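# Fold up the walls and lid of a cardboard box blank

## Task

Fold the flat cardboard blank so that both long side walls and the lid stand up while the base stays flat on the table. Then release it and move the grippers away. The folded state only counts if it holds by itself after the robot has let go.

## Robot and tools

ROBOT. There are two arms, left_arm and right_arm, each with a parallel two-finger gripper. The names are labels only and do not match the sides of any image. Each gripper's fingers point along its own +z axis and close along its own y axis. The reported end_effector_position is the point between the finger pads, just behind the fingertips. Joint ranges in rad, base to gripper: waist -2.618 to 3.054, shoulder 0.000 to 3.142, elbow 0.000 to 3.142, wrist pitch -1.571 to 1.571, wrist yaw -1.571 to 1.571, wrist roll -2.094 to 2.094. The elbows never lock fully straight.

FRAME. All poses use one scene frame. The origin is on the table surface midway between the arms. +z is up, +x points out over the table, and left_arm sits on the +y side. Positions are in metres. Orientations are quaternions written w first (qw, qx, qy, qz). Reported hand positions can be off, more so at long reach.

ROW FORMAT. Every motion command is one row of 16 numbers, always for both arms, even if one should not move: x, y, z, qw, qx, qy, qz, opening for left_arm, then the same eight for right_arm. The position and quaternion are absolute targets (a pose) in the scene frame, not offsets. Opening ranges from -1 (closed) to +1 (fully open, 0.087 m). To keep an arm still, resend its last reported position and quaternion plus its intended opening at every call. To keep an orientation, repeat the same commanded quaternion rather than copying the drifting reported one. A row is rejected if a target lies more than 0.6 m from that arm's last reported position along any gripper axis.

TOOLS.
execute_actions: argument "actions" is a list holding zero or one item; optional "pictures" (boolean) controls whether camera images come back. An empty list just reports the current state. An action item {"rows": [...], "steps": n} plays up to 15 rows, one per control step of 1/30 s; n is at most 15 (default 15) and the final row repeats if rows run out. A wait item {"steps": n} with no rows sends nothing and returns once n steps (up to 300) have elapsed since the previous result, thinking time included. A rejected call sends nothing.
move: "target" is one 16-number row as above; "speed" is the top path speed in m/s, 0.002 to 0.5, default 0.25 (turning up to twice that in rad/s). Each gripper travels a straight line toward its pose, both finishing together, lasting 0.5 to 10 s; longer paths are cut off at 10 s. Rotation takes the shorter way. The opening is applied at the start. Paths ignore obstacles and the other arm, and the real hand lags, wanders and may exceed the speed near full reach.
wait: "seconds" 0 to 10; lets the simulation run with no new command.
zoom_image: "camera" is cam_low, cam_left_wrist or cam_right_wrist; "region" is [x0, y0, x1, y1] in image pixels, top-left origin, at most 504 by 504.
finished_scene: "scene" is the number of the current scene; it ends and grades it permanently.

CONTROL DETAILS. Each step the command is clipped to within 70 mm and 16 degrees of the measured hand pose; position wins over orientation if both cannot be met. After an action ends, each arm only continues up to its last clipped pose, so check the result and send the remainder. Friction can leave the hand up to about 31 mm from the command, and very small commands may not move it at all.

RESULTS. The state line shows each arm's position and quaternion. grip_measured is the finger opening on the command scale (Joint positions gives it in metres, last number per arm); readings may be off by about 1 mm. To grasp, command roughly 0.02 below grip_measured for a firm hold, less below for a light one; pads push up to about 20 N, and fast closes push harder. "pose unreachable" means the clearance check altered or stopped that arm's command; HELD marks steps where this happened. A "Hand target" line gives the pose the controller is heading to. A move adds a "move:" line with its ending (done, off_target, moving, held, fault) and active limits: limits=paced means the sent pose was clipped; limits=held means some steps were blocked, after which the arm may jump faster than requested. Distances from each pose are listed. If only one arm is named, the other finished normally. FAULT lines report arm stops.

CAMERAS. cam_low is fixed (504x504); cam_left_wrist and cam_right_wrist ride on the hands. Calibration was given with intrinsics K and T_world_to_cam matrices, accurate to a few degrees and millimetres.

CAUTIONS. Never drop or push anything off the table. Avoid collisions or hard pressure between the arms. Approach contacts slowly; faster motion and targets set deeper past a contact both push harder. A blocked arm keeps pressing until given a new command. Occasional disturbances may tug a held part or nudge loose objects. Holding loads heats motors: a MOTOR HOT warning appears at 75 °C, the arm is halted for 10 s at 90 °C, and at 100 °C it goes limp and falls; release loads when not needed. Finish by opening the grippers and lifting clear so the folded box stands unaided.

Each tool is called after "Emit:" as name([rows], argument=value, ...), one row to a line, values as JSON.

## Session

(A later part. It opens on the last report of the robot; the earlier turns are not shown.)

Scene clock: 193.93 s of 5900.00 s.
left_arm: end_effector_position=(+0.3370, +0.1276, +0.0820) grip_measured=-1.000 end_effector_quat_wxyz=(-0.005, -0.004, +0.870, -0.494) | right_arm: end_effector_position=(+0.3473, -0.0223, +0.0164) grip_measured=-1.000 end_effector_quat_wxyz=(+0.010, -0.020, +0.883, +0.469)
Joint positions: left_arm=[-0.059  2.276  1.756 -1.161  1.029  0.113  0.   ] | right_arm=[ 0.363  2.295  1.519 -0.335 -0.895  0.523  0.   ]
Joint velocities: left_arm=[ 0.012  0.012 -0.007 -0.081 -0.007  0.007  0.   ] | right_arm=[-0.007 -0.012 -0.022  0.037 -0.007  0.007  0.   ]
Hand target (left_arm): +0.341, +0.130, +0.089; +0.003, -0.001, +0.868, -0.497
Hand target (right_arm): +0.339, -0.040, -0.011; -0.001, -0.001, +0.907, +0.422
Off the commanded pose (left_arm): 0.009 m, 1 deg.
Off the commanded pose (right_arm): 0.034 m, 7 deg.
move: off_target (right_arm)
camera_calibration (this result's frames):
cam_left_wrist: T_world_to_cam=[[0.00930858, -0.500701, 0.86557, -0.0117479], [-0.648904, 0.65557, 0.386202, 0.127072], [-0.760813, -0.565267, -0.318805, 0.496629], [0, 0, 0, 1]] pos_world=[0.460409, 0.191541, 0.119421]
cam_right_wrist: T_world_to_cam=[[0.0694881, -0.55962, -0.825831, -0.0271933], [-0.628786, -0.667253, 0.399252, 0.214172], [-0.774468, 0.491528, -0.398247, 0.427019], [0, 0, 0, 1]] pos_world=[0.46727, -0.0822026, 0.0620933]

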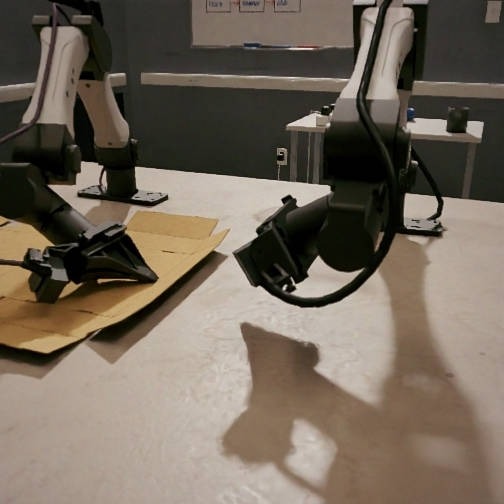

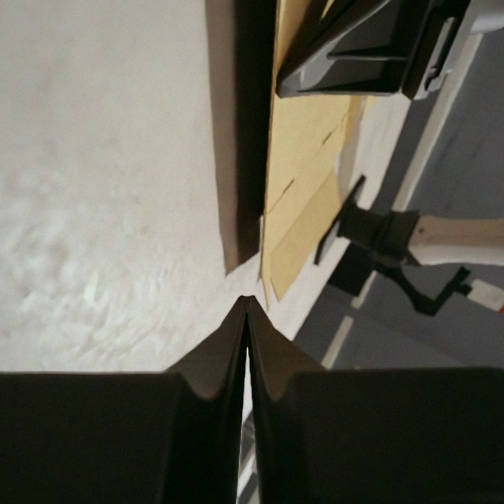

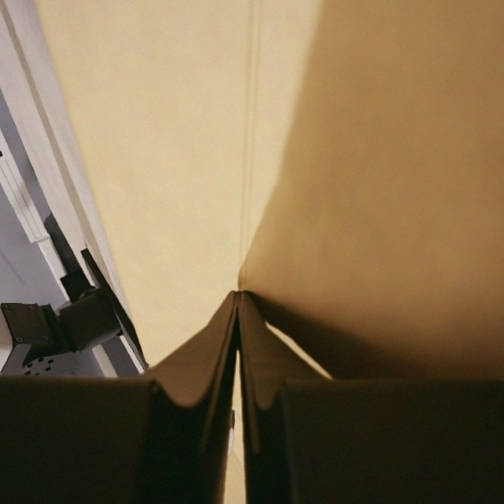

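Emit:
move(target=[0.34,0.2,0.02,0,0,0.87,-0.5,-1, 0.34,0.09,-0.015,0,0,0.906,0.42,-1], speed=0.05)

Emit:
move(target=[0.34,0.105,0.03,0,0,0.87,-0.5,-1, 0.34,0.09,-0.015,0,0,0.906,0.42,-1], speed=0.04)

Scene clock: 207.13 s of 5900.00 s.
left_arm: end_effector_position=(+0.3405, +0.1957, +0.0189) grip_measured=-1.000 end_effector_quat_wxyz=(+0.001, -0.001, +0.867, -0.498) | right_arm: end_effector_position=(+0.3440, +0.0881, +0.0182) grip_measured=-1.000 end_effector_quat_wxyz=(+0.001, -0.013, +0.890, +0.457)
Joint positions: left_arm=[ 0.099  2.49   1.856 -1.288  1.004  0.411  0.   ] | right_arm=[ 0.582  2.429  1.759 -0.269 -0.764  0.796  0.   ]
Joint velocities: left_arm=[ 0.002  0.017  0.007  0.022 -0.051 -0.051  0.   ] | right_arm=[-0.007  0.017 -0.002 -0.007  0.051 -0.022  0.   ]
Hand target (left_arm): +0.342, +0.200, +0.020; +0.001, -0.001, +0.868, -0.497
Hand target (right_arm): +0.341, +0.088, -0.013; -0.000, -0.001, +0.907, +0.421
Off the commanded pose (left_arm): 0.004 m, 0 deg.
Off the commanded pose (right_arm): 0.034 m, 5 deg.
After step 90, 7.53 s passed at rest.
move: off_target (right_arm)
camera_calibration (this result's frames):
cam_left_wrist: T_world_to_cam=[[-0.0020554, -0.491925, 0.870635, 0.0790015], [-0.65394, 0.659337, 0.370994, 0.110253], [-0.756543, -0.568581, -0.323045, 0.516911], [0, 0, 0, 1]] pos_world=[0.463327, 0.260075, 0.0573008]
cam_right_wrist: T_world_to_cam=[[0.0487755, -0.582257, -0.811541, 0.04522], [-0.623989, -0.652201, 0.430432, 0.281512], [-0.779909, 0.485398, -0.395133, 0.373207], [0, 0, 0, 1]] pos_world=[0.464522, 0.028778, 0.0629927]

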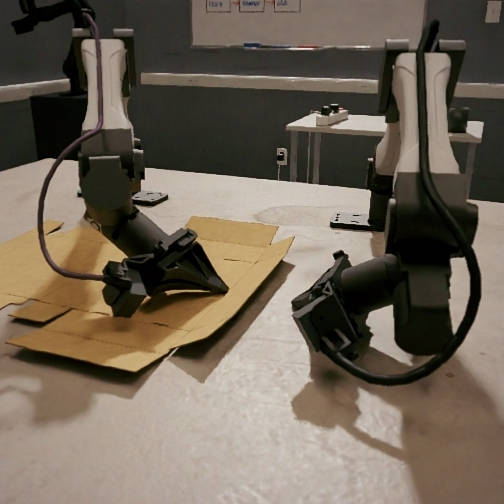

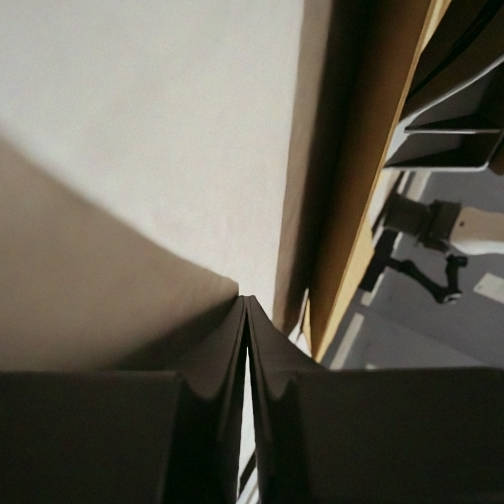

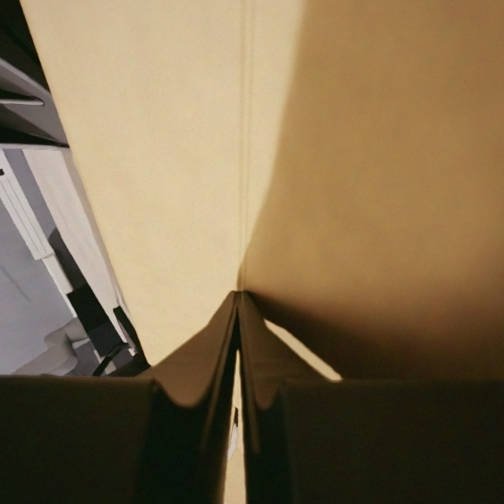

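Scene clock: 209.73 s of 5900.00 s.
left_arm: end_effector_position=(+0.3385, +0.1117, +0.0215) grip_measured=-1.000 end_effector_quat_wxyz=(-0.010, -0.005, +0.869, -0.495) | right_arm: end_effector_position=(+0.3437, +0.0890, +0.0185) grip_measured=-1.000 end_effector_quat_wxyz=(+0.001, -0.013, +0.889, +0.457)
Joint positions: left_arm=[-0.096  2.363  1.648 -0.92   1.035  0.048  0.   ] | right_arm=[ 0.583  2.429  1.759 -0.266 -0.764  0.798  0.   ]
Joint velocities: left_arm=[-0.027 -0.002 -0.002  0.022  0.007 -0.081  0.   ] | right_arm=[-0.017 -0.007 -0.007 -0.022 -0.022  0.051  0.   ]
Hand target (left_arm): +0.338, +0.105, +0.030; -0.002, +0.001, +0.866, -0.500
Hand target (right_arm): +0.339, +0.088, -0.014; -0.000, -0.001, +0.907, +0.421
Off the commanded pose (left_arm): 0.011 m, 1 deg.
Off the commanded pose (right_arm): 0.034 m, 5 deg.
move: off_target (left_arm, right_arm)
camera_calibration (this result's frames):
cam_left_wrist: T_world_to_cam=[[0.0157614, -0.497622, 0.867251, 0.0300666], [-0.643077, 0.659121, 0.389886, 0.159307], [-0.765639, -0.563855, -0.30962, 0.470771], [0, 0, 0, 1]] pos_world=[0.462413, 0.175406, 0.0575735]
cam_right_wrist: T_world_to_cam=[[0.0489473, -0.58127, -0.812237, 0.0457979], [-0.623895, -0.652839, 0.429601, 0.281782], [-0.779974, 0.485723, -0.394606, 0.372657], [0, 0, 0, 1]] pos_world=[0.464224, 0.0295711, 0.0631978]

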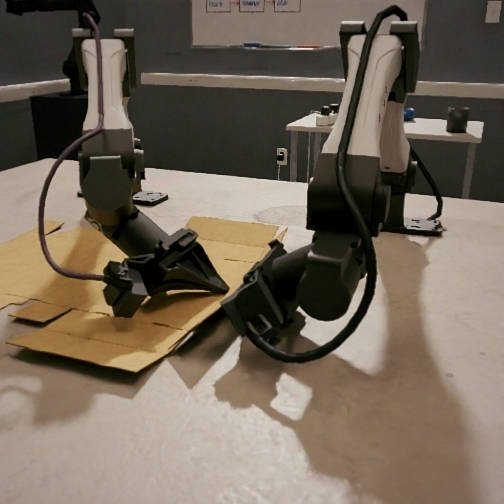

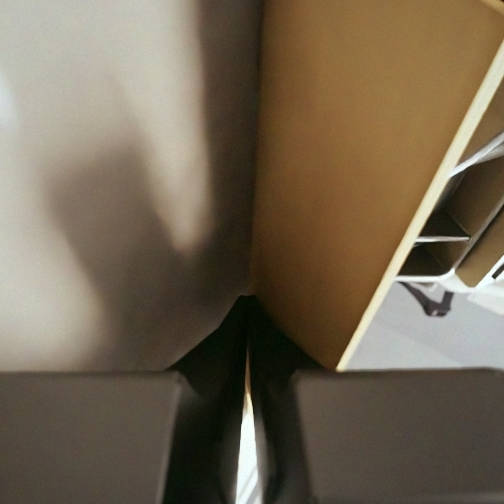

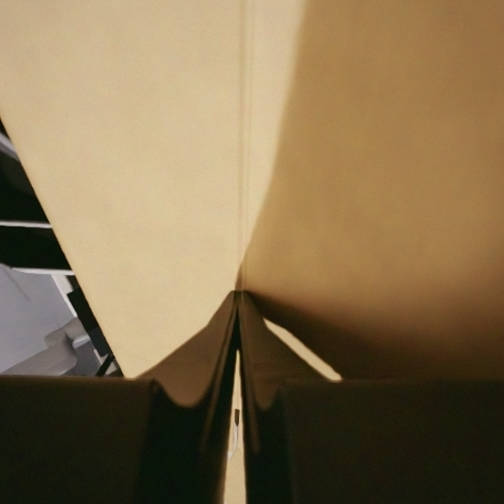

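Emit:
move(target=[0.34,0.105,0.07,0,0,0.87,-0.5,-1, 0.34,0.09,-0.015,0,0,0.906,0.42,-1], speed=0.03)

Emit:
move(target=[0.34,0.065,0.06,0,0,0.87,-0.5,-1, 0.34,0.09,-0.015,0,0,0.906,0.42,-1], speed=0.03)

Scene clock: 219.87 s of 5900.00 s.
left_arm: end_effector_position=(+0.3373, +0.1177, +0.0308) grip_measured=-1.000 end_effector_quat_wxyz=(-0.003, -0.001, +0.884, -0.467) | right_arm: end_effector_position=(+0.3427, +0.0910, +0.0187) grip_measured=-1.000 end_effector_quat_wxyz=(+0.002, -0.013, +0.889, +0.457)
Joint positions: left_arm=[-0.096  2.314  1.647 -0.947  0.972  0.044  0.   ] | right_arm=[ 0.588  2.429  1.759 -0.262 -0.761  0.802  0.   ]
Joint velocities: left_arm=[ 0.002 -0.022  0.002 -0.037 -0.095 -0.007  0.   ] | right_arm=[-0.002 -0.012 -0.007 -0.007 -0.051 -0.051  0.   ]
Hand target (left_arm): +0.338, +0.106, +0.069; +0.001, +0.000, +0.867, -0.498
Hand target (right_arm): +0.339, +0.088, -0.014; +0.000, -0.001, +0.907, +0.421
Off the commanded pose (left_arm): 0.041 m, 4 deg.
Off the commanded pose (right_arm): 0.034 m, 5 deg.
After step 90, 5.27 s passed at rest.
move: off_target (left_arm, right_arm)
camera_calibration (this result's frames):
cam_left_wrist: T_world_to_cam=[[0.00264118, -0.551861, 0.833932, 0.0368044], [-0.648515, 0.633846, 0.421506, 0.154804], [-0.761197, -0.541931, -0.356216, 0.473424], [0, 0, 0, 1]] pos_world=[0.460665, 0.178752, 0.0726979]
cam_right_wrist: T_world_to_cam=[[0.0503048, -0.580691, -0.812568, 0.0467266], [-0.623866, -0.653609, 0.428471, 0.282494], [-0.779911, 0.485379, -0.395153, 0.370983], [0, 0, 0, 1]] pos_world=[0.463222, 0.0317069, 0.0635232]

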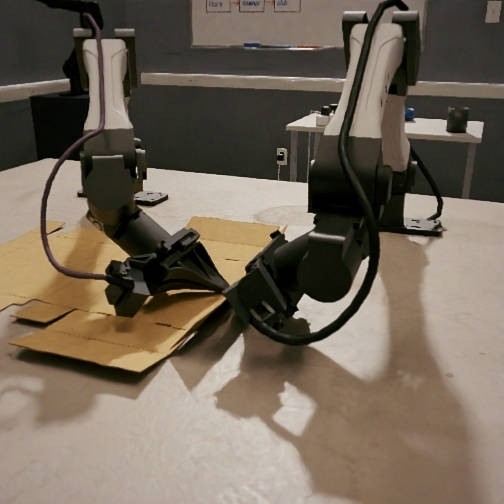

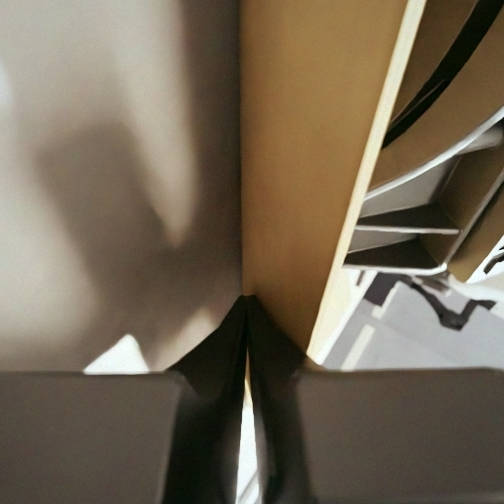

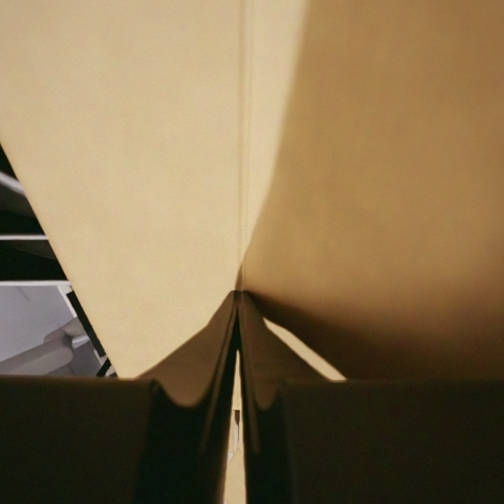

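Scene clock: 222.10 s of 5900.00 s.
left_arm: end_effector_position=(+0.3418, +0.1050, +0.0304) grip_measured=-1.000 end_effector_quat_wxyz=(-0.007, -0.016, +0.898, -0.440) | right_arm: end_effector_position=(+0.3453, +0.0867, +0.0180) grip_measured=-1.000 end_effector_quat_wxyz=(+0.001, -0.007, +0.890, +0.455)
Joint positions: left_arm=[-0.138  2.296  1.647 -0.896  0.91  -0.068  0.   ] | right_arm=[ 0.578  2.429  1.759 -0.271 -0.761  0.803  0.   ]
Joint velocities: left_arm=[ 0.002  0.002  0.012 -0.022 -0.022 -0.051  0.   ] | right_arm=[ 0.007  0.027 -0.002 -0.081 -0.022  0.066  0.   ]
Hand target (left_arm): +0.336, +0.069, +0.060; -0.009, +0.005, +0.868, -0.497
Hand target (right_arm): +0.339, +0.088, -0.014; -0.000, -0.001, +0.907, +0.421
Off the commanded pose (left_arm): 0.050 m, 8 deg.
Off the commanded pose (right_arm): 0.034 m, 5 deg.
move: off_target (left_arm, right_arm)
camera_calibration (this result's frames):
cam_left_wrist: T_world_to_cam=[[0.0335056, -0.602211, 0.797633, 0.0259709], [-0.653144, 0.590888, 0.473555, 0.170437], [-0.756492, -0.536836, -0.373533, 0.468265], [0, 0, 0, 1]] pos_world=[0.464688, 0.166313, 0.0734858]
cam_right_wrist: T_world_to_cam=[[0.0383529, -0.584938, -0.810171, 0.0479552], [-0.626867, -0.645473, 0.436352, 0.281834], [-0.778182, 0.491134, -0.391434, 0.373708], [0, 0, 0, 1]] pos_world=[0.465646, 0.0264265, 0.062155]

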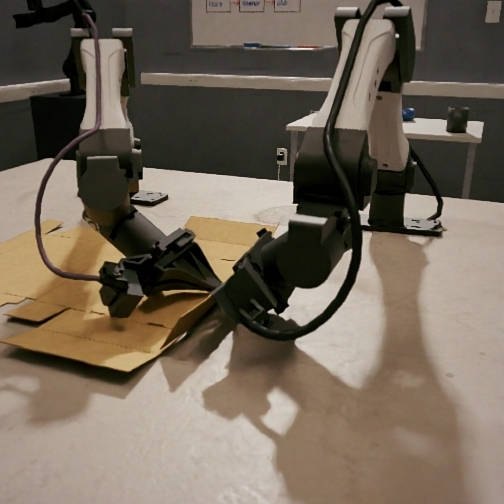

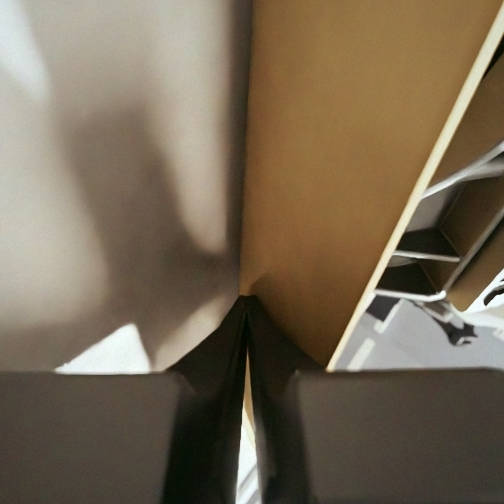

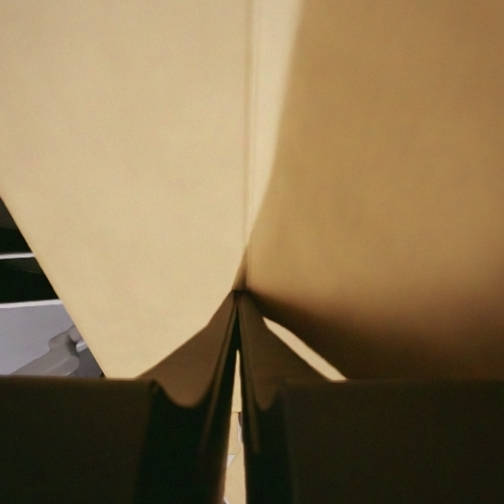

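Replicate the earlier back-out-and-up.

Emit:
move(target=[0.34,0.125,0.078,0,0,0.87,-0.5,-1, 0.34,0.09,-0.015,0,0,0.906,0.42,-1], speed=0.03)

Emit:
move(target=[0.34,0.062,0.065,0,0,0.87,-0.5,-1, 0.34,0.09,-0.015,0,0,0.906,0.42,-1], speed=0.03)

Scene clock: 230.23 s of 5900.00 s.
left_arm: end_effector_position=(+0.3360, +0.1284, +0.0537) grip_measured=-1.000 end_effector_quat_wxyz=(-0.004, +0.002, +0.882, -0.471) | right_arm: end_effector_position=(+0.3456, +0.0884, +0.0185) grip_measured=-1.000 end_effector_quat_wxyz=(+0.005, -0.009, +0.890, +0.455)
Joint positions: left_arm=[-0.069  2.296  1.706 -1.073  0.979  0.105  0.   ] | right_arm=[ 0.582  2.428  1.759 -0.265 -0.755  0.803  0.   ]
Joint velocities: left_arm=[-0.002  0.002 -0.002 -0.037 -0.037 -0.095  0.   ] | right_arm=[ 0.002 -0.007 -0.002  0.066 -0.037 -0.007  0.   ]
Hand target (left_arm): +0.339, +0.125, +0.077; +0.002, -0.001, +0.868, -0.497
Hand target (right_arm): +0.339, +0.088, -0.014; +0.000, -0.001, +0.907, +0.421
Off the commanded pose (left_arm): 0.025 m, 4 deg.
Off the commanded pose (right_arm): 0.034 m, 5 deg.
After step 90, 2.53 s passed at rest.
move: off_target (left_arm, right_arm)
camera_calibration (this result's frames):
cam_left_wrist: T_world_to_cam=[[-0.00225473, -0.543906, 0.839143, 0.0239961], [-0.644622, 0.642317, 0.414598, 0.135532], [-0.764498, -0.539995, -0.352062, 0.487051], [0, 0, 0, 1]] pos_world=[0.459771, 0.189002, 0.0951449]
cam_right_wrist: T_world_to_cam=[[0.0458246, -0.585448, -0.809414, 0.0468099], [-0.631105, -0.645049, 0.430834, 0.284446], [-0.774343, 0.491082, -0.399039, 0.372112], [0, 0, 0, 1]] pos_world=[0.465513, 0.028149, 0.0638265]

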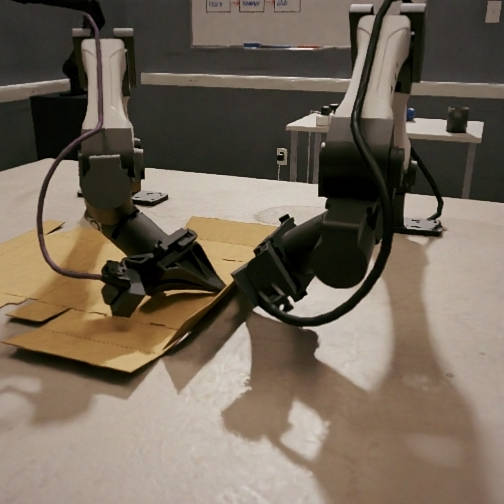

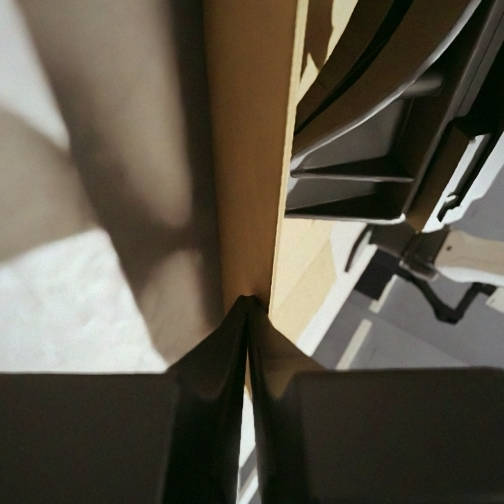

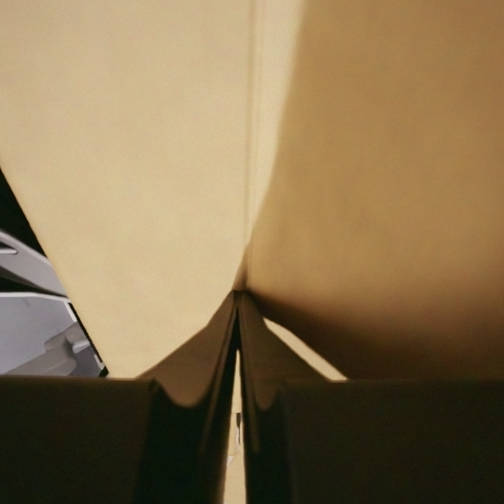

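Scene clock: 232.70 s of 5900.00 s.
left_arm: end_effector_position=(+0.3386, +0.0893, +0.0510) grip_measured=-1.000 end_effector_quat_wxyz=(-0.014, -0.023, +0.883, -0.469) | right_arm: end_effector_position=(+0.3449, +0.0853, +0.0181) grip_measured=-1.000 end_effector_quat_wxyz=(-0.002, -0.005, +0.891, +0.454)
Joint positions: left_arm=[-0.158  2.266  1.638 -0.892  0.977 -0.118  0.   ] | right_arm=[ 0.576  2.428  1.759 -0.28  -0.762  0.803  0.   ]
Joint velocities: left_arm=[ 0.012 -0.002 -0.017  0.007  0.022 -0.051  0.   ] | right_arm=[ 0.002  0.012 -0.002 -0.022 -0.007  0.051  0.   ]
Hand target (left_arm): +0.337, +0.064, +0.066; -0.006, +0.003, +0.867, -0.499
Hand target (right_arm): +0.339, +0.088, -0.014; -0.000, -0.001, +0.907, +0.421
Off the commanded pose (left_arm): 0.031 m, 5 deg.
Off the commanded pose (right_arm): 0.034 m, 4 deg.
move: off_target (left_arm, right_arm)
camera_calibration (this result's frames):
cam_left_wrist: T_world_to_cam=[[0.0516634, -0.546919, 0.83559, -0.0128211], [-0.648994, 0.617555, 0.444335, 0.165547], [-0.759037, -0.565249, -0.323042, 0.465936], [0, 0, 0, 1]] pos_world=[0.461764, 0.154123, 0.0876717]
cam_right_wrist: T_world_to_cam=[[0.0316182, -0.588071, -0.808191, 0.049774], [-0.625044, -0.642613, 0.443136, 0.279631], [-0.779949, 0.491144, -0.387888, 0.374646], [0, 0, 0, 1]] pos_world=[0.465412, 0.0249604, 0.0616328]

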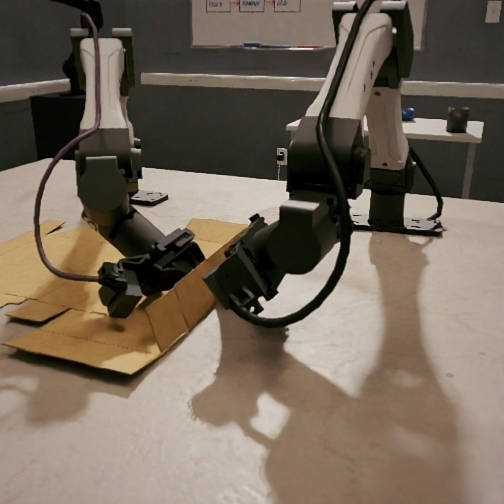

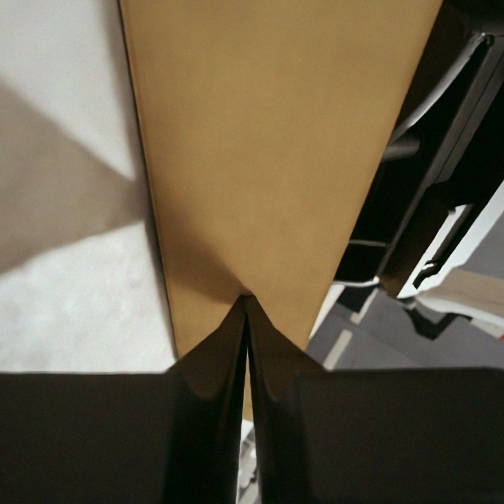

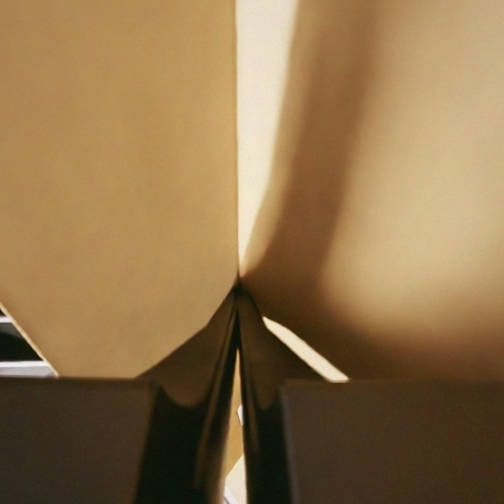

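Emit:
move(target=[0.34,0.07,0.02,0,0,0.87,-0.5,-1, 0.34,0.03,0.045,0,0,0.906,0.42,-1], speed=0.08)

Scene clock: 238.07 s of 5900.00 s.
left_arm: end_effector_position=(+0.3450, +0.0756, +0.0260) grip_measured=-1.000 end_effector_quat_wxyz=(+0.007, +0.001, +0.870, -0.494) | right_arm: end_effector_position=(+0.3404, +0.0360, +0.0402) grip_measured=-1.000 end_effector_quat_wxyz=(-0.003, +0.000, +0.906, +0.423)
Joint positions: left_arm=[-0.18   2.313  1.586 -0.72   1.028 -0.128  0.   ] | right_arm=[ 0.505  2.301  1.684 -0.448 -0.748  0.689  0.   ]
Joint velocities: left_arm=[0.007 0.017 0.012 0.095 0.022 0.007 0.   ] | right_arm=[ 0.027 -0.017 -0.002  0.007  0.007 -0.081  0.   ]
Hand target (left_arm): +0.340, +0.070, +0.020; -0.001, +0.000, +0.867, -0.498
Hand target (right_arm): +0.339, +0.030, +0.044; +0.000, +0.000, +0.907, +0.421
Off the commanded pose (left_arm): 0.010 m, 1 deg.
Off the commanded pose (right_arm): 0.008 m, 0 deg.
After step 90, 1.10 s passed at rest.
move: done
camera_calibration (this result's frames):
cam_left_wrist: T_world_to_cam=[[-0.0122966, -0.500584, 0.865601, 0.0179971], [-0.660839, 0.653736, 0.368673, 0.192624], [-0.750427, -0.567489, -0.338844, 0.45251], [0, 0, 0, 1]] pos_world=[0.46709, 0.139879, 0.0667369]
cam_right_wrist: T_world_to_cam=[[0.0224259, -0.641485, -0.766808, 0.0422164], [-0.627924, -0.605877, 0.488491, 0.233169], [-0.777951, 0.470543, -0.416391, 0.405168], [0, 0, 0, 1]] pos_world=[0.460667, -0.0222959, 0.0871792]

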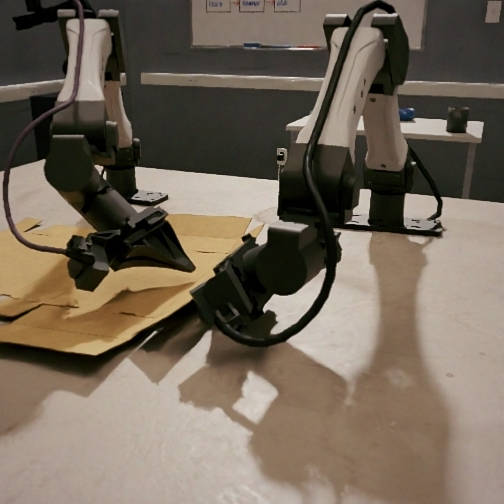

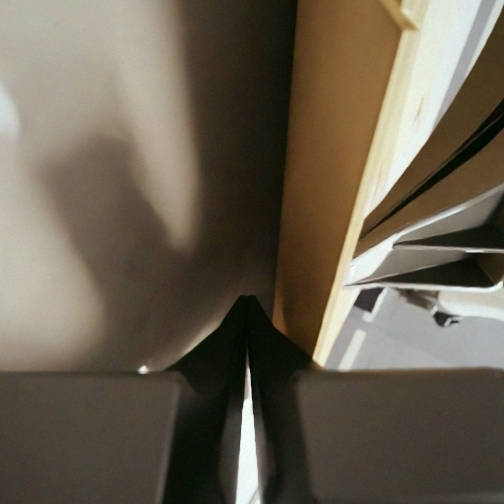

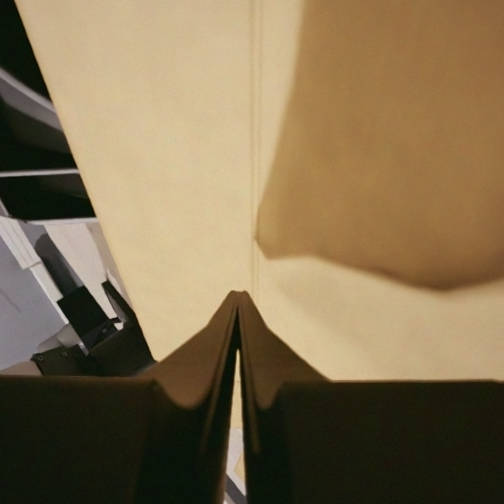

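Emit:
move(target=[0.34,0.12,0.04,0,0,0.87,-0.5,-1, 0.34,-0.02,0.04,0,0,0.906,0.42,-1], speed=0.08)

Emit:
move(target=[0.34,0.12,0.04,0,0,0.87,-0.5,-1, 0.34,-0.02,-0.03,0,0,0.906,0.42,-1], speed=0.04)

Emit:
move(target=[0.34,0.06,0.072,0,0,0.87,-0.5,-1, 0.34,-0.02,-0.03,0,0,0.906,0.42,-1], speed=0.03)

Scene clock: 247.23 s of 5900.00 s.
left_arm: end_effector_position=(+0.3373, +0.1180, +0.0394) grip_measured=-1.000 end_effector_quat_wxyz=(+0.003, +0.000, +0.869, -0.494) | right_arm: end_effector_position=(+0.3426, -0.0158, +0.0326) grip_measured=-1.000 end_effector_quat_wxyz=(-0.000, +0.003, +0.909, +0.417)
Joint positions: left_arm=[-0.081  2.313  1.645 -0.959  1.033  0.071  0.   ] | right_arm=[ 0.403  2.252  1.588 -0.491 -0.779  0.563  0.   ]
Joint velocities: left_arm=[-0.017  0.002  0.002 -0.066 -0.007  0.081  0.   ] | right_arm=[-0.012 -0.007  0.007  0.051 -0.037  0.007  0.   ]
Hand target (left_arm): +0.340, +0.120, +0.040; +0.002, -0.001, +0.867, -0.498
Hand target (right_arm): +0.339, -0.020, +0.039; +0.000, +0.000, +0.907, +0.421
Off the commanded pose (left_arm): 0.003 m, 1 deg.
Off the commanded pose (right_arm): 0.009 m, 0 deg.
After step 90, 4.93 s passed at rest.
move: done
camera_calibration (this result's frames):
cam_left_wrist: T_world_to_cam=[[-0.00566161, -0.49969, 0.866186, 0.0252145], [-0.655203, 0.656219, 0.374281, 0.152468], [-0.755432, -0.565408, -0.331113, 0.476544], [0, 0, 0, 1]] pos_world=[0.460037, 0.181989, 0.0788838]
cam_right_wrist: T_world_to_cam=[[0.0199061, -0.651588, -0.758312, 0.00355314], [-0.632716, -0.595474, 0.495058, 0.208431], [-0.774128, 0.469941, -0.424123, 0.426958], [0, 0, 0, 1]] pos_world=[0.462327, -0.0742149, 0.0805918]

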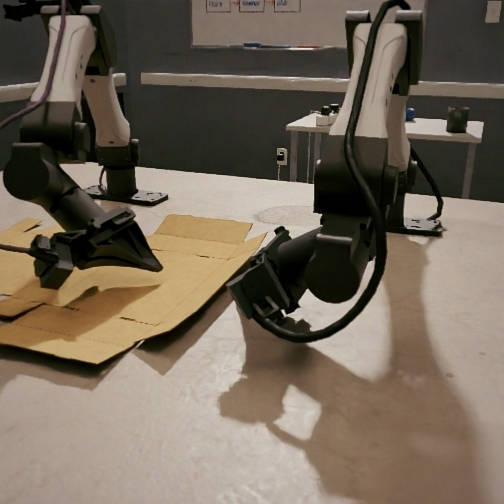

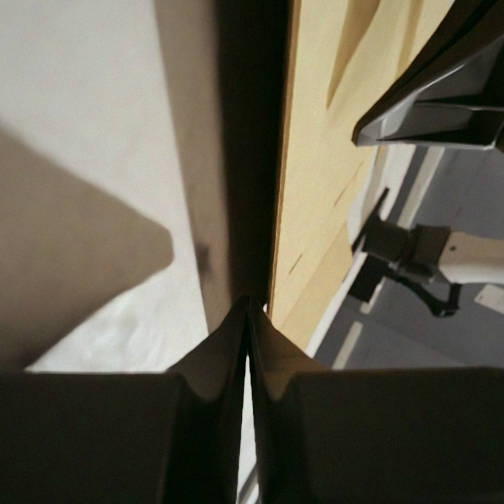

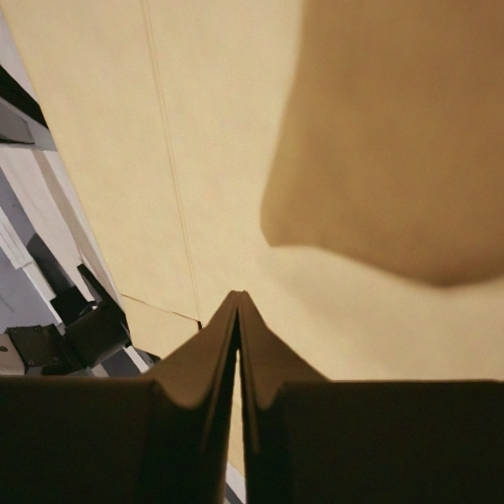

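Scene clock: 249.07 s of 5900.00 s.
left_arm: end_effector_position=(+0.3363, +0.1181, +0.0396) grip_measured=-1.000 end_effector_quat_wxyz=(+0.001, +0.001, +0.869, -0.494) | right_arm: end_effector_position=(+0.3442, -0.0105, +0.0162) grip_measured=-1.000 end_effector_quat_wxyz=(+0.004, -0.016, +0.886, +0.463)
Joint positions: left_arm=[-0.081  2.313  1.645 -0.965  1.033  0.076  0.   ] | right_arm=[ 0.392  2.299  1.529 -0.327 -0.874  0.563  0.   ]
Joint velocities: left_arm=[ 0.007 -0.007 -0.007 -0.081 -0.066 -0.081  0.   ] | right_arm=[ 0.002  0.027 -0.022 -0.022 -0.022 -0.022  0.   ]
Hand target (left_arm): +0.340, +0.120, +0.040; +0.001, -0.000, +0.867, -0.498
Hand target (right_arm): +0.338, -0.022, -0.027; -0.002, -0.002, +0.907, +0.420
Off the commanded pose (left_arm): 0.004 m, 1 deg.
Off the commanded pose (right_arm): 0.047 m, 6 deg.
move: off_target (right_arm)
camera_calibration (this result's frames):
cam_left_wrist: T_world_to_cam=[[-0.00495621, -0.499155, 0.866499, 0.0247292], [-0.652874, 0.657961, 0.375291, 0.150695], [-0.757451, -0.563854, -0.329146, 0.476293], [0, 0, 0, 1]] pos_world=[0.459276, 0.181752, 0.0787877]
cam_right_wrist: T_world_to_cam=[[0.0564564, -0.57005, -0.819668, -0.0162486], [-0.625322, -0.660195, 0.416072, 0.218822], [-0.778322, 0.489066, -0.393737, 0.419901], [0, 0, 0, 1]] pos_world=[0.46457, -0.0701567, 0.0609664]

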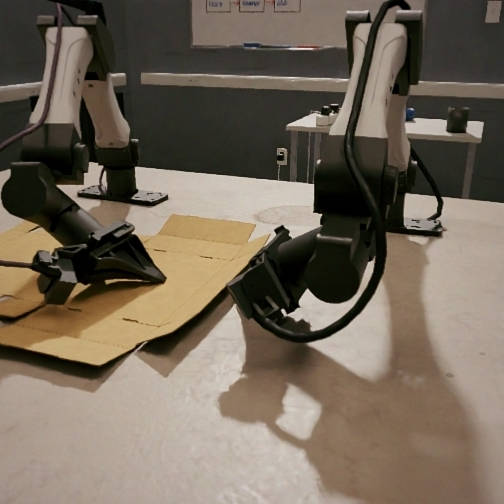

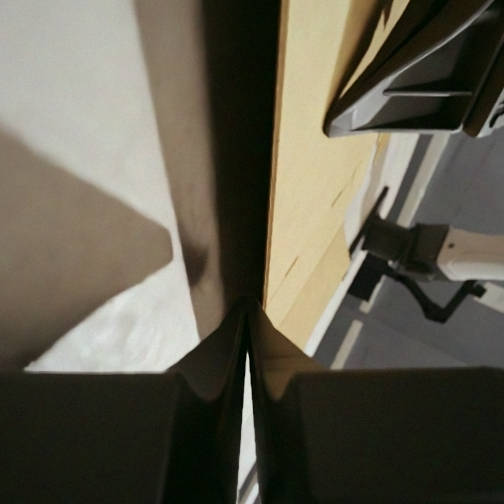

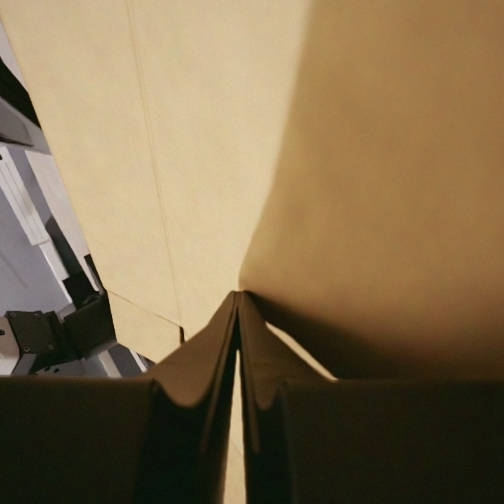

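Scene clock: 251.53 s of 5900.00 s.
left_arm: end_effector_position=(+0.3398, +0.0727, +0.0622) grip_measured=-1.000 end_effector_quat_wxyz=(-0.012, -0.012, +0.874, -0.486) | right_arm: end_effector_position=(+0.3451, -0.0104, +0.0165) grip_measured=-1.000 end_effector_quat_wxyz=(+0.006, -0.016, +0.886, +0.464)
Joint positions: left_arm=[-0.19   2.255  1.645 -0.863  1.012 -0.154  0.   ] | right_arm=[ 0.391  2.299  1.529 -0.322 -0.873  0.564  0.   ]
Joint velocities: left_arm=[ 0.002 -0.007  0.017 -0.037  0.037  0.022  0.   ] | right_arm=[-0.012  0.007 -0.007  0.007 -0.022  0.022  0.   ]
Hand target (left_arm): +0.338, +0.060, +0.073; -0.003, +0.002, +0.866, -0.499
Hand target (right_arm): +0.337, -0.022, -0.027; -0.002, -0.002, +0.907, +0.420
Off the commanded pose (left_arm): 0.016 m, 3 deg.
Off the commanded pose (right_arm): 0.048 m, 6 deg.
move: off_target (left_arm, right_arm)
camera_calibration (this result's frames):
cam_left_wrist: T_world_to_cam=[[0.0310138, -0.516001, 0.856026, -0.0277976], [-0.645621, 0.643458, 0.411259, 0.17069], [-0.763028, -0.565424, -0.313185, 0.461738], [0, 0, 0, 1]] pos_world=[0.463382, 0.136902, 0.0982071]
cam_right_wrist: T_world_to_cam=[[0.0596471, -0.569141, -0.820074, -0.0170836], [-0.627834, -0.660087, 0.412443, 0.220287], [-0.776059, 0.490269, -0.396698, 0.419973], [0, 0, 0, 1]] pos_world=[0.465246, -0.0702141, 0.0617367]

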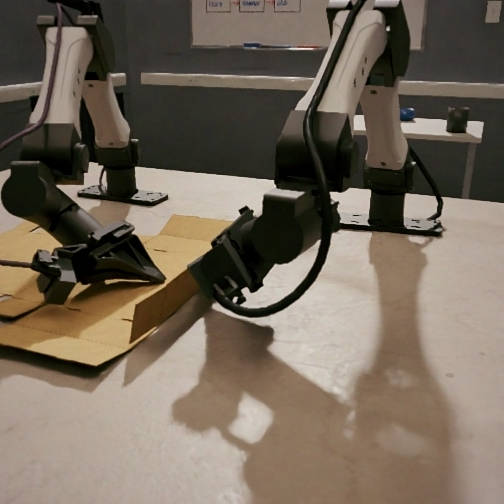

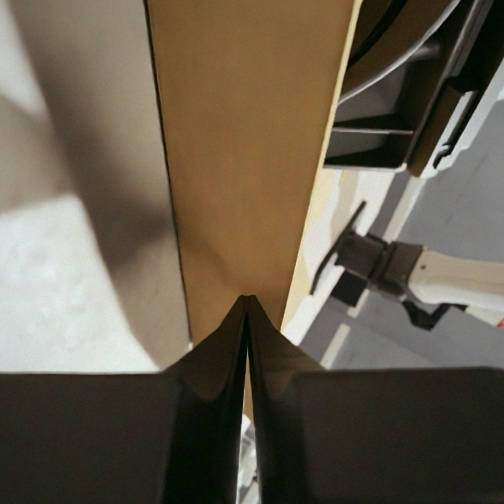

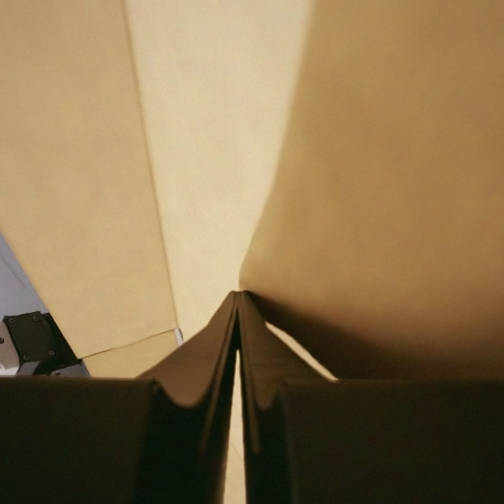

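Vertical now. Continue over.

Emit:
move(target=[0.34,0.025,0.055,0,0,0.87,-0.5,-1, 0.34,-0.02,-0.03,0,0,0.906,0.42,-1], speed=0.03)

Emit:
move(target=[0.34,0.025,0.015,0,0,0.87,-0.5,-1, 0.34,-0.02,-0.03,0,0,0.906,0.42,-1], speed=0.03)

Scene clock: 257.60 s of 5900.00 s.
left_arm: end_effector_position=(+0.3409, +0.0388, +0.0566) grip_measured=-1.000 end_effector_quat_wxyz=(-0.016, -0.020, +0.865, -0.501) | right_arm: end_effector_position=(+0.3457, -0.0109, +0.0166) grip_measured=-1.000 end_effector_quat_wxyz=(+0.007, -0.016, +0.886, +0.464)
Joint positions: left_arm=[-0.26   2.255  1.59  -0.679  1.034 -0.316  0.   ] | right_arm=[ 0.39   2.299  1.529 -0.321 -0.874  0.564  0.   ]
Joint velocities: left_arm=[-0.012 -0.007 -0.017  0.022  0.007 -0.066  0.   ] | right_arm=[ 0.002  0.012  0.007 -0.066  0.022 -0.022  0.   ]
Hand target (left_arm): +0.339, +0.025, +0.056; -0.002, +0.001, +0.867, -0.499
Hand target (right_arm): +0.337, -0.021, -0.027; -0.002, -0.002, +0.907, +0.420
Off the commanded pose (left_arm): 0.014 m, 3 deg.
Off the commanded pose (right_arm): 0.048 m, 6 deg.
After step 90, 1.10 s passed at rest.
move: off_target (left_arm, right_arm)
camera_calibration (this result's frames):
cam_left_wrist: T_world_to_cam=[[0.0478029, -0.485751, 0.872789, -0.0484149], [-0.646601, 0.650953, 0.397702, 0.196262], [-0.761329, -0.583358, -0.28297, 0.440139], [0, 0, 0, 1]] pos_world=[0.464308, 0.105483, 0.0887479]
cam_right_wrist: T_world_to_cam=[[0.059361, -0.568735, -0.820376, -0.0172223], [-0.628966, -0.659483, 0.411683, 0.220675], [-0.775163, 0.491551, -0.396863, 0.420385], [0, 0, 0, 1]] pos_world=[0.465686, -0.070904, 0.061858]

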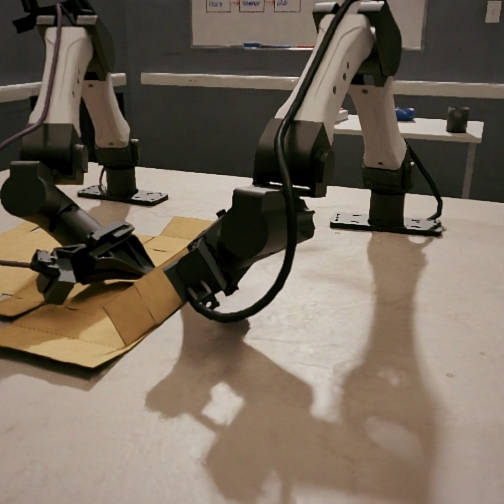

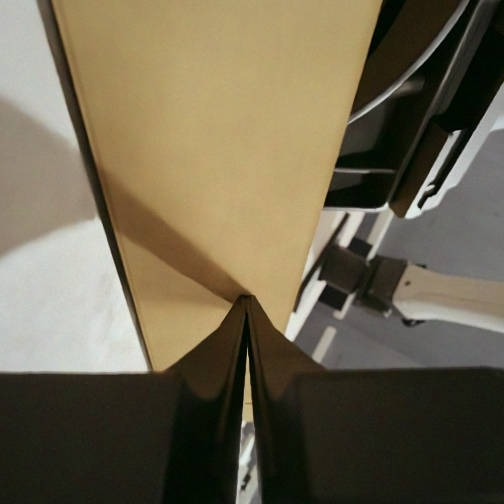

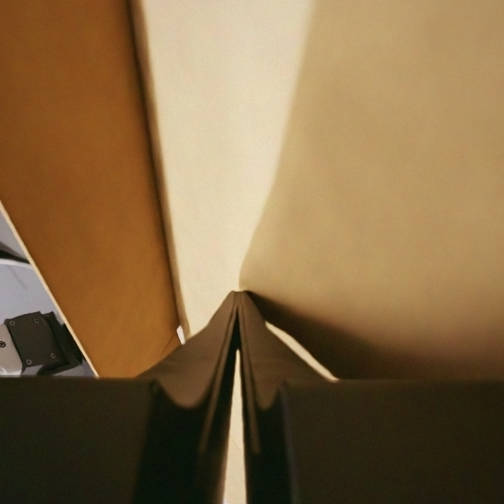

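Scene clock: 259.60 s of 5900.00 s.
left_arm: end_effector_position=(+0.3422, +0.0317, +0.0522) grip_measured=-1.000 end_effector_quat_wxyz=(-0.003, -0.004, +0.849, -0.529) | right_arm: end_effector_position=(+0.3458, -0.0113, +0.0163) grip_measured=-1.000 end_effector_quat_wxyz=(+0.006, -0.015, +0.885, +0.465)
Joint positions: left_arm=[-0.265  2.267  1.548 -0.567  1.094 -0.329  0.   ] | right_arm=[ 0.388  2.3    1.529 -0.321 -0.876  0.564  0.   ]
Joint velocities: left_arm=[-0.017  0.002  0.002 -0.007 -0.007  0.022  0.   ] | right_arm=[ 0.002  0.012 -0.002 -0.081 -0.007 -0.022  0.   ]
Hand target (left_arm): +0.339, +0.027, +0.017; -0.002, +0.002, +0.867, -0.498
Hand target (right_arm): +0.337, -0.022, -0.027; -0.002, -0.002, +0.907, +0.421
Off the commanded pose (left_arm): 0.038 m, 4 deg.
Off the commanded pose (right_arm): 0.047 m, 6 deg.
move: off_target (left_arm, right_arm)
camera_calibration (this result's frames):
cam_left_wrist: T_world_to_cam=[[0.00710553, -0.427749, 0.90387, -0.0375603], [-0.650926, 0.684191, 0.328905, 0.207577], [-0.759108, -0.590689, -0.273572, 0.434719], [0, 0, 0, 1]] pos_world=[0.465382, 0.0986954, 0.0846033]
cam_right_wrist: T_world_to_cam=[[0.0576133, -0.56728, -0.821507, -0.0170833], [-0.628367, -0.660037, 0.411711, 0.220379], [-0.77578, 0.492488, -0.394487, 0.420759], [0, 0, 0, 1]] pos_world=[0.46588, -0.0714521, 0.0612179]

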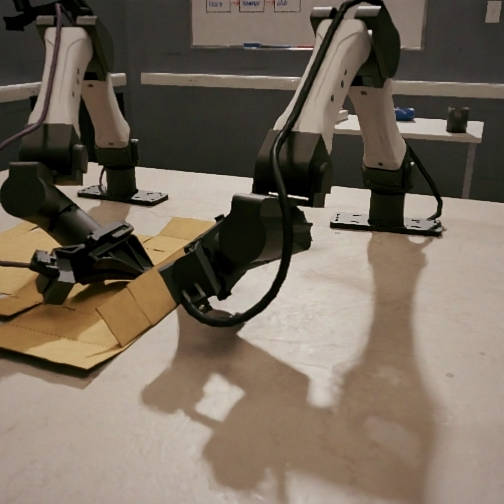

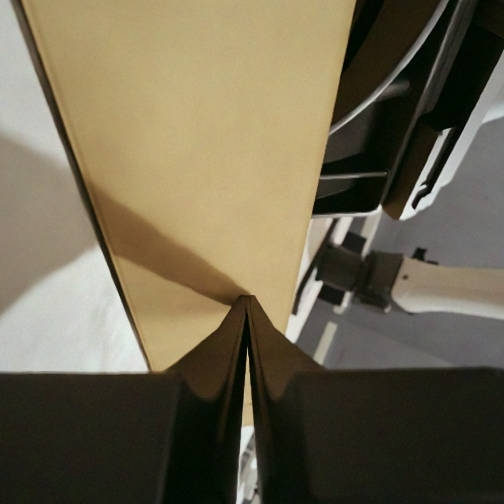

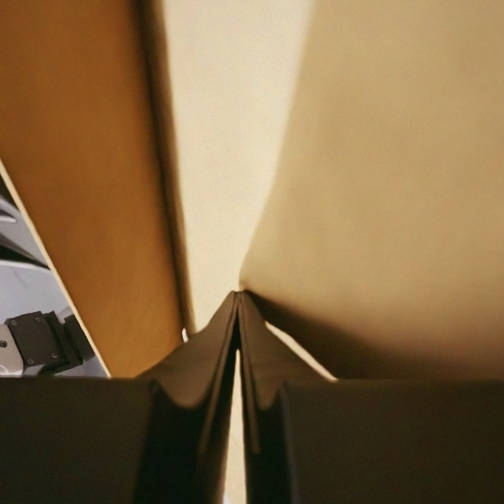

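Emit:
move(target=[0.34,0.13,0.09,0,0,0.87,-0.5,-1, 0.34,-0.02,-0.03,0,0,0.906,0.42,-1], speed=0.05)

Scene clock: 265.23 s of 5900.00 s.
left_arm: end_effector_position=(+0.3375, +0.1261, +0.0891) grip_measured=-1.000 end_effector_quat_wxyz=(+0.001, -0.001, +0.867, -0.499) | right_arm: end_effector_position=(+0.3459, -0.0117, +0.0165) grip_measured=-1.000 end_effector_quat_wxyz=(+0.005, -0.015, +0.884, +0.467)
Joint positions: left_arm=[-0.059  2.262  1.757 -1.162  1.042  0.113  0.   ] | right_arm=[ 0.386  2.302  1.529 -0.32  -0.882  0.564  0.   ]
Joint velocities: left_arm=[-0.007 -0.012 -0.012 -0.022  0.051 -0.022  0.   ] | right_arm=[0.002 0.007 0.007 0.022 0.007 0.125 0.   ]
Hand target (left_arm): +0.340, +0.130, +0.089; +0.002, -0.001, +0.868, -0.497
Hand target (right_arm): +0.338, -0.022, -0.027; -0.002, -0.002, +0.907, +0.421
Off the commanded pose (left_arm): 0.005 m, 0 deg.
Off the commanded pose (right_arm): 0.048 m, 6 deg.
After step 90, 0.07 s passed at rest.
move: off_target (right_arm)
camera_calibration (this result's frames):
cam_left_wrist: T_world_to_cam=[[-0.00232932, -0.48986, 0.871798, -0.016677], [-0.654496, 0.659884, 0.369037, 0.128452], [-0.756062, -0.569729, -0.322148, 0.497622], [0, 0, 0, 1]] pos_world=[0.460266, 0.190577, 0.127444]
cam_right_wrist: T_world_to_cam=[[0.0556269, -0.563219, -0.824433, -0.0163939], [-0.627086, -0.662249, 0.41011, 0.219643], [-0.776962, 0.494177, -0.390026, 0.421521], [0, 0, 0, 1]] pos_world=[0.466152, -0.0720812, 0.0608106]

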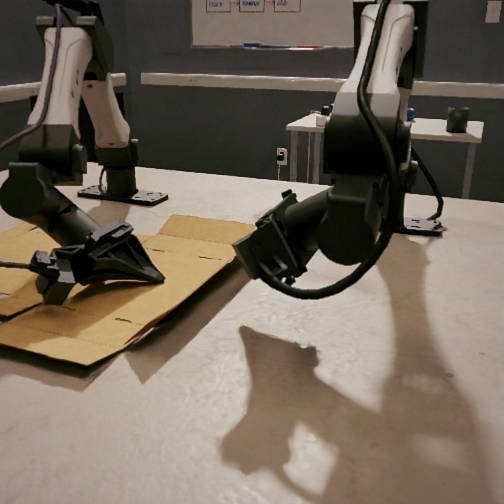

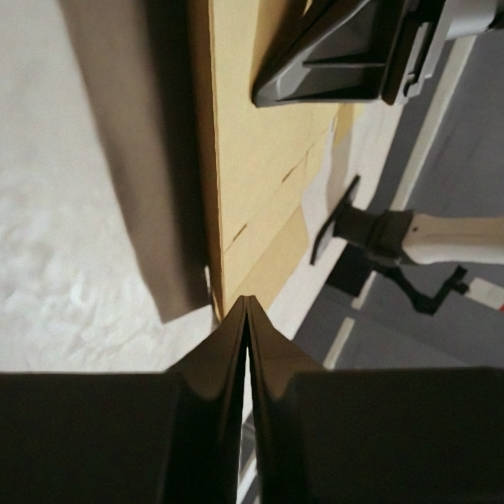

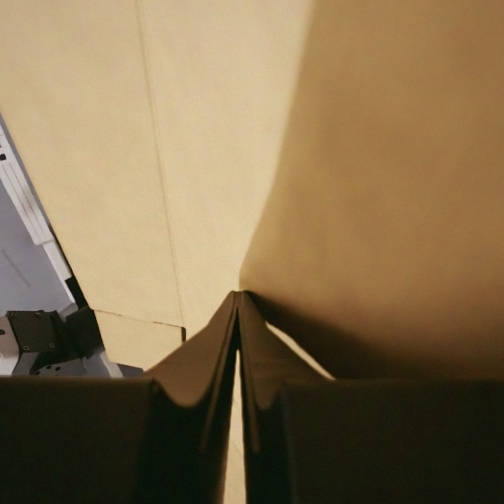

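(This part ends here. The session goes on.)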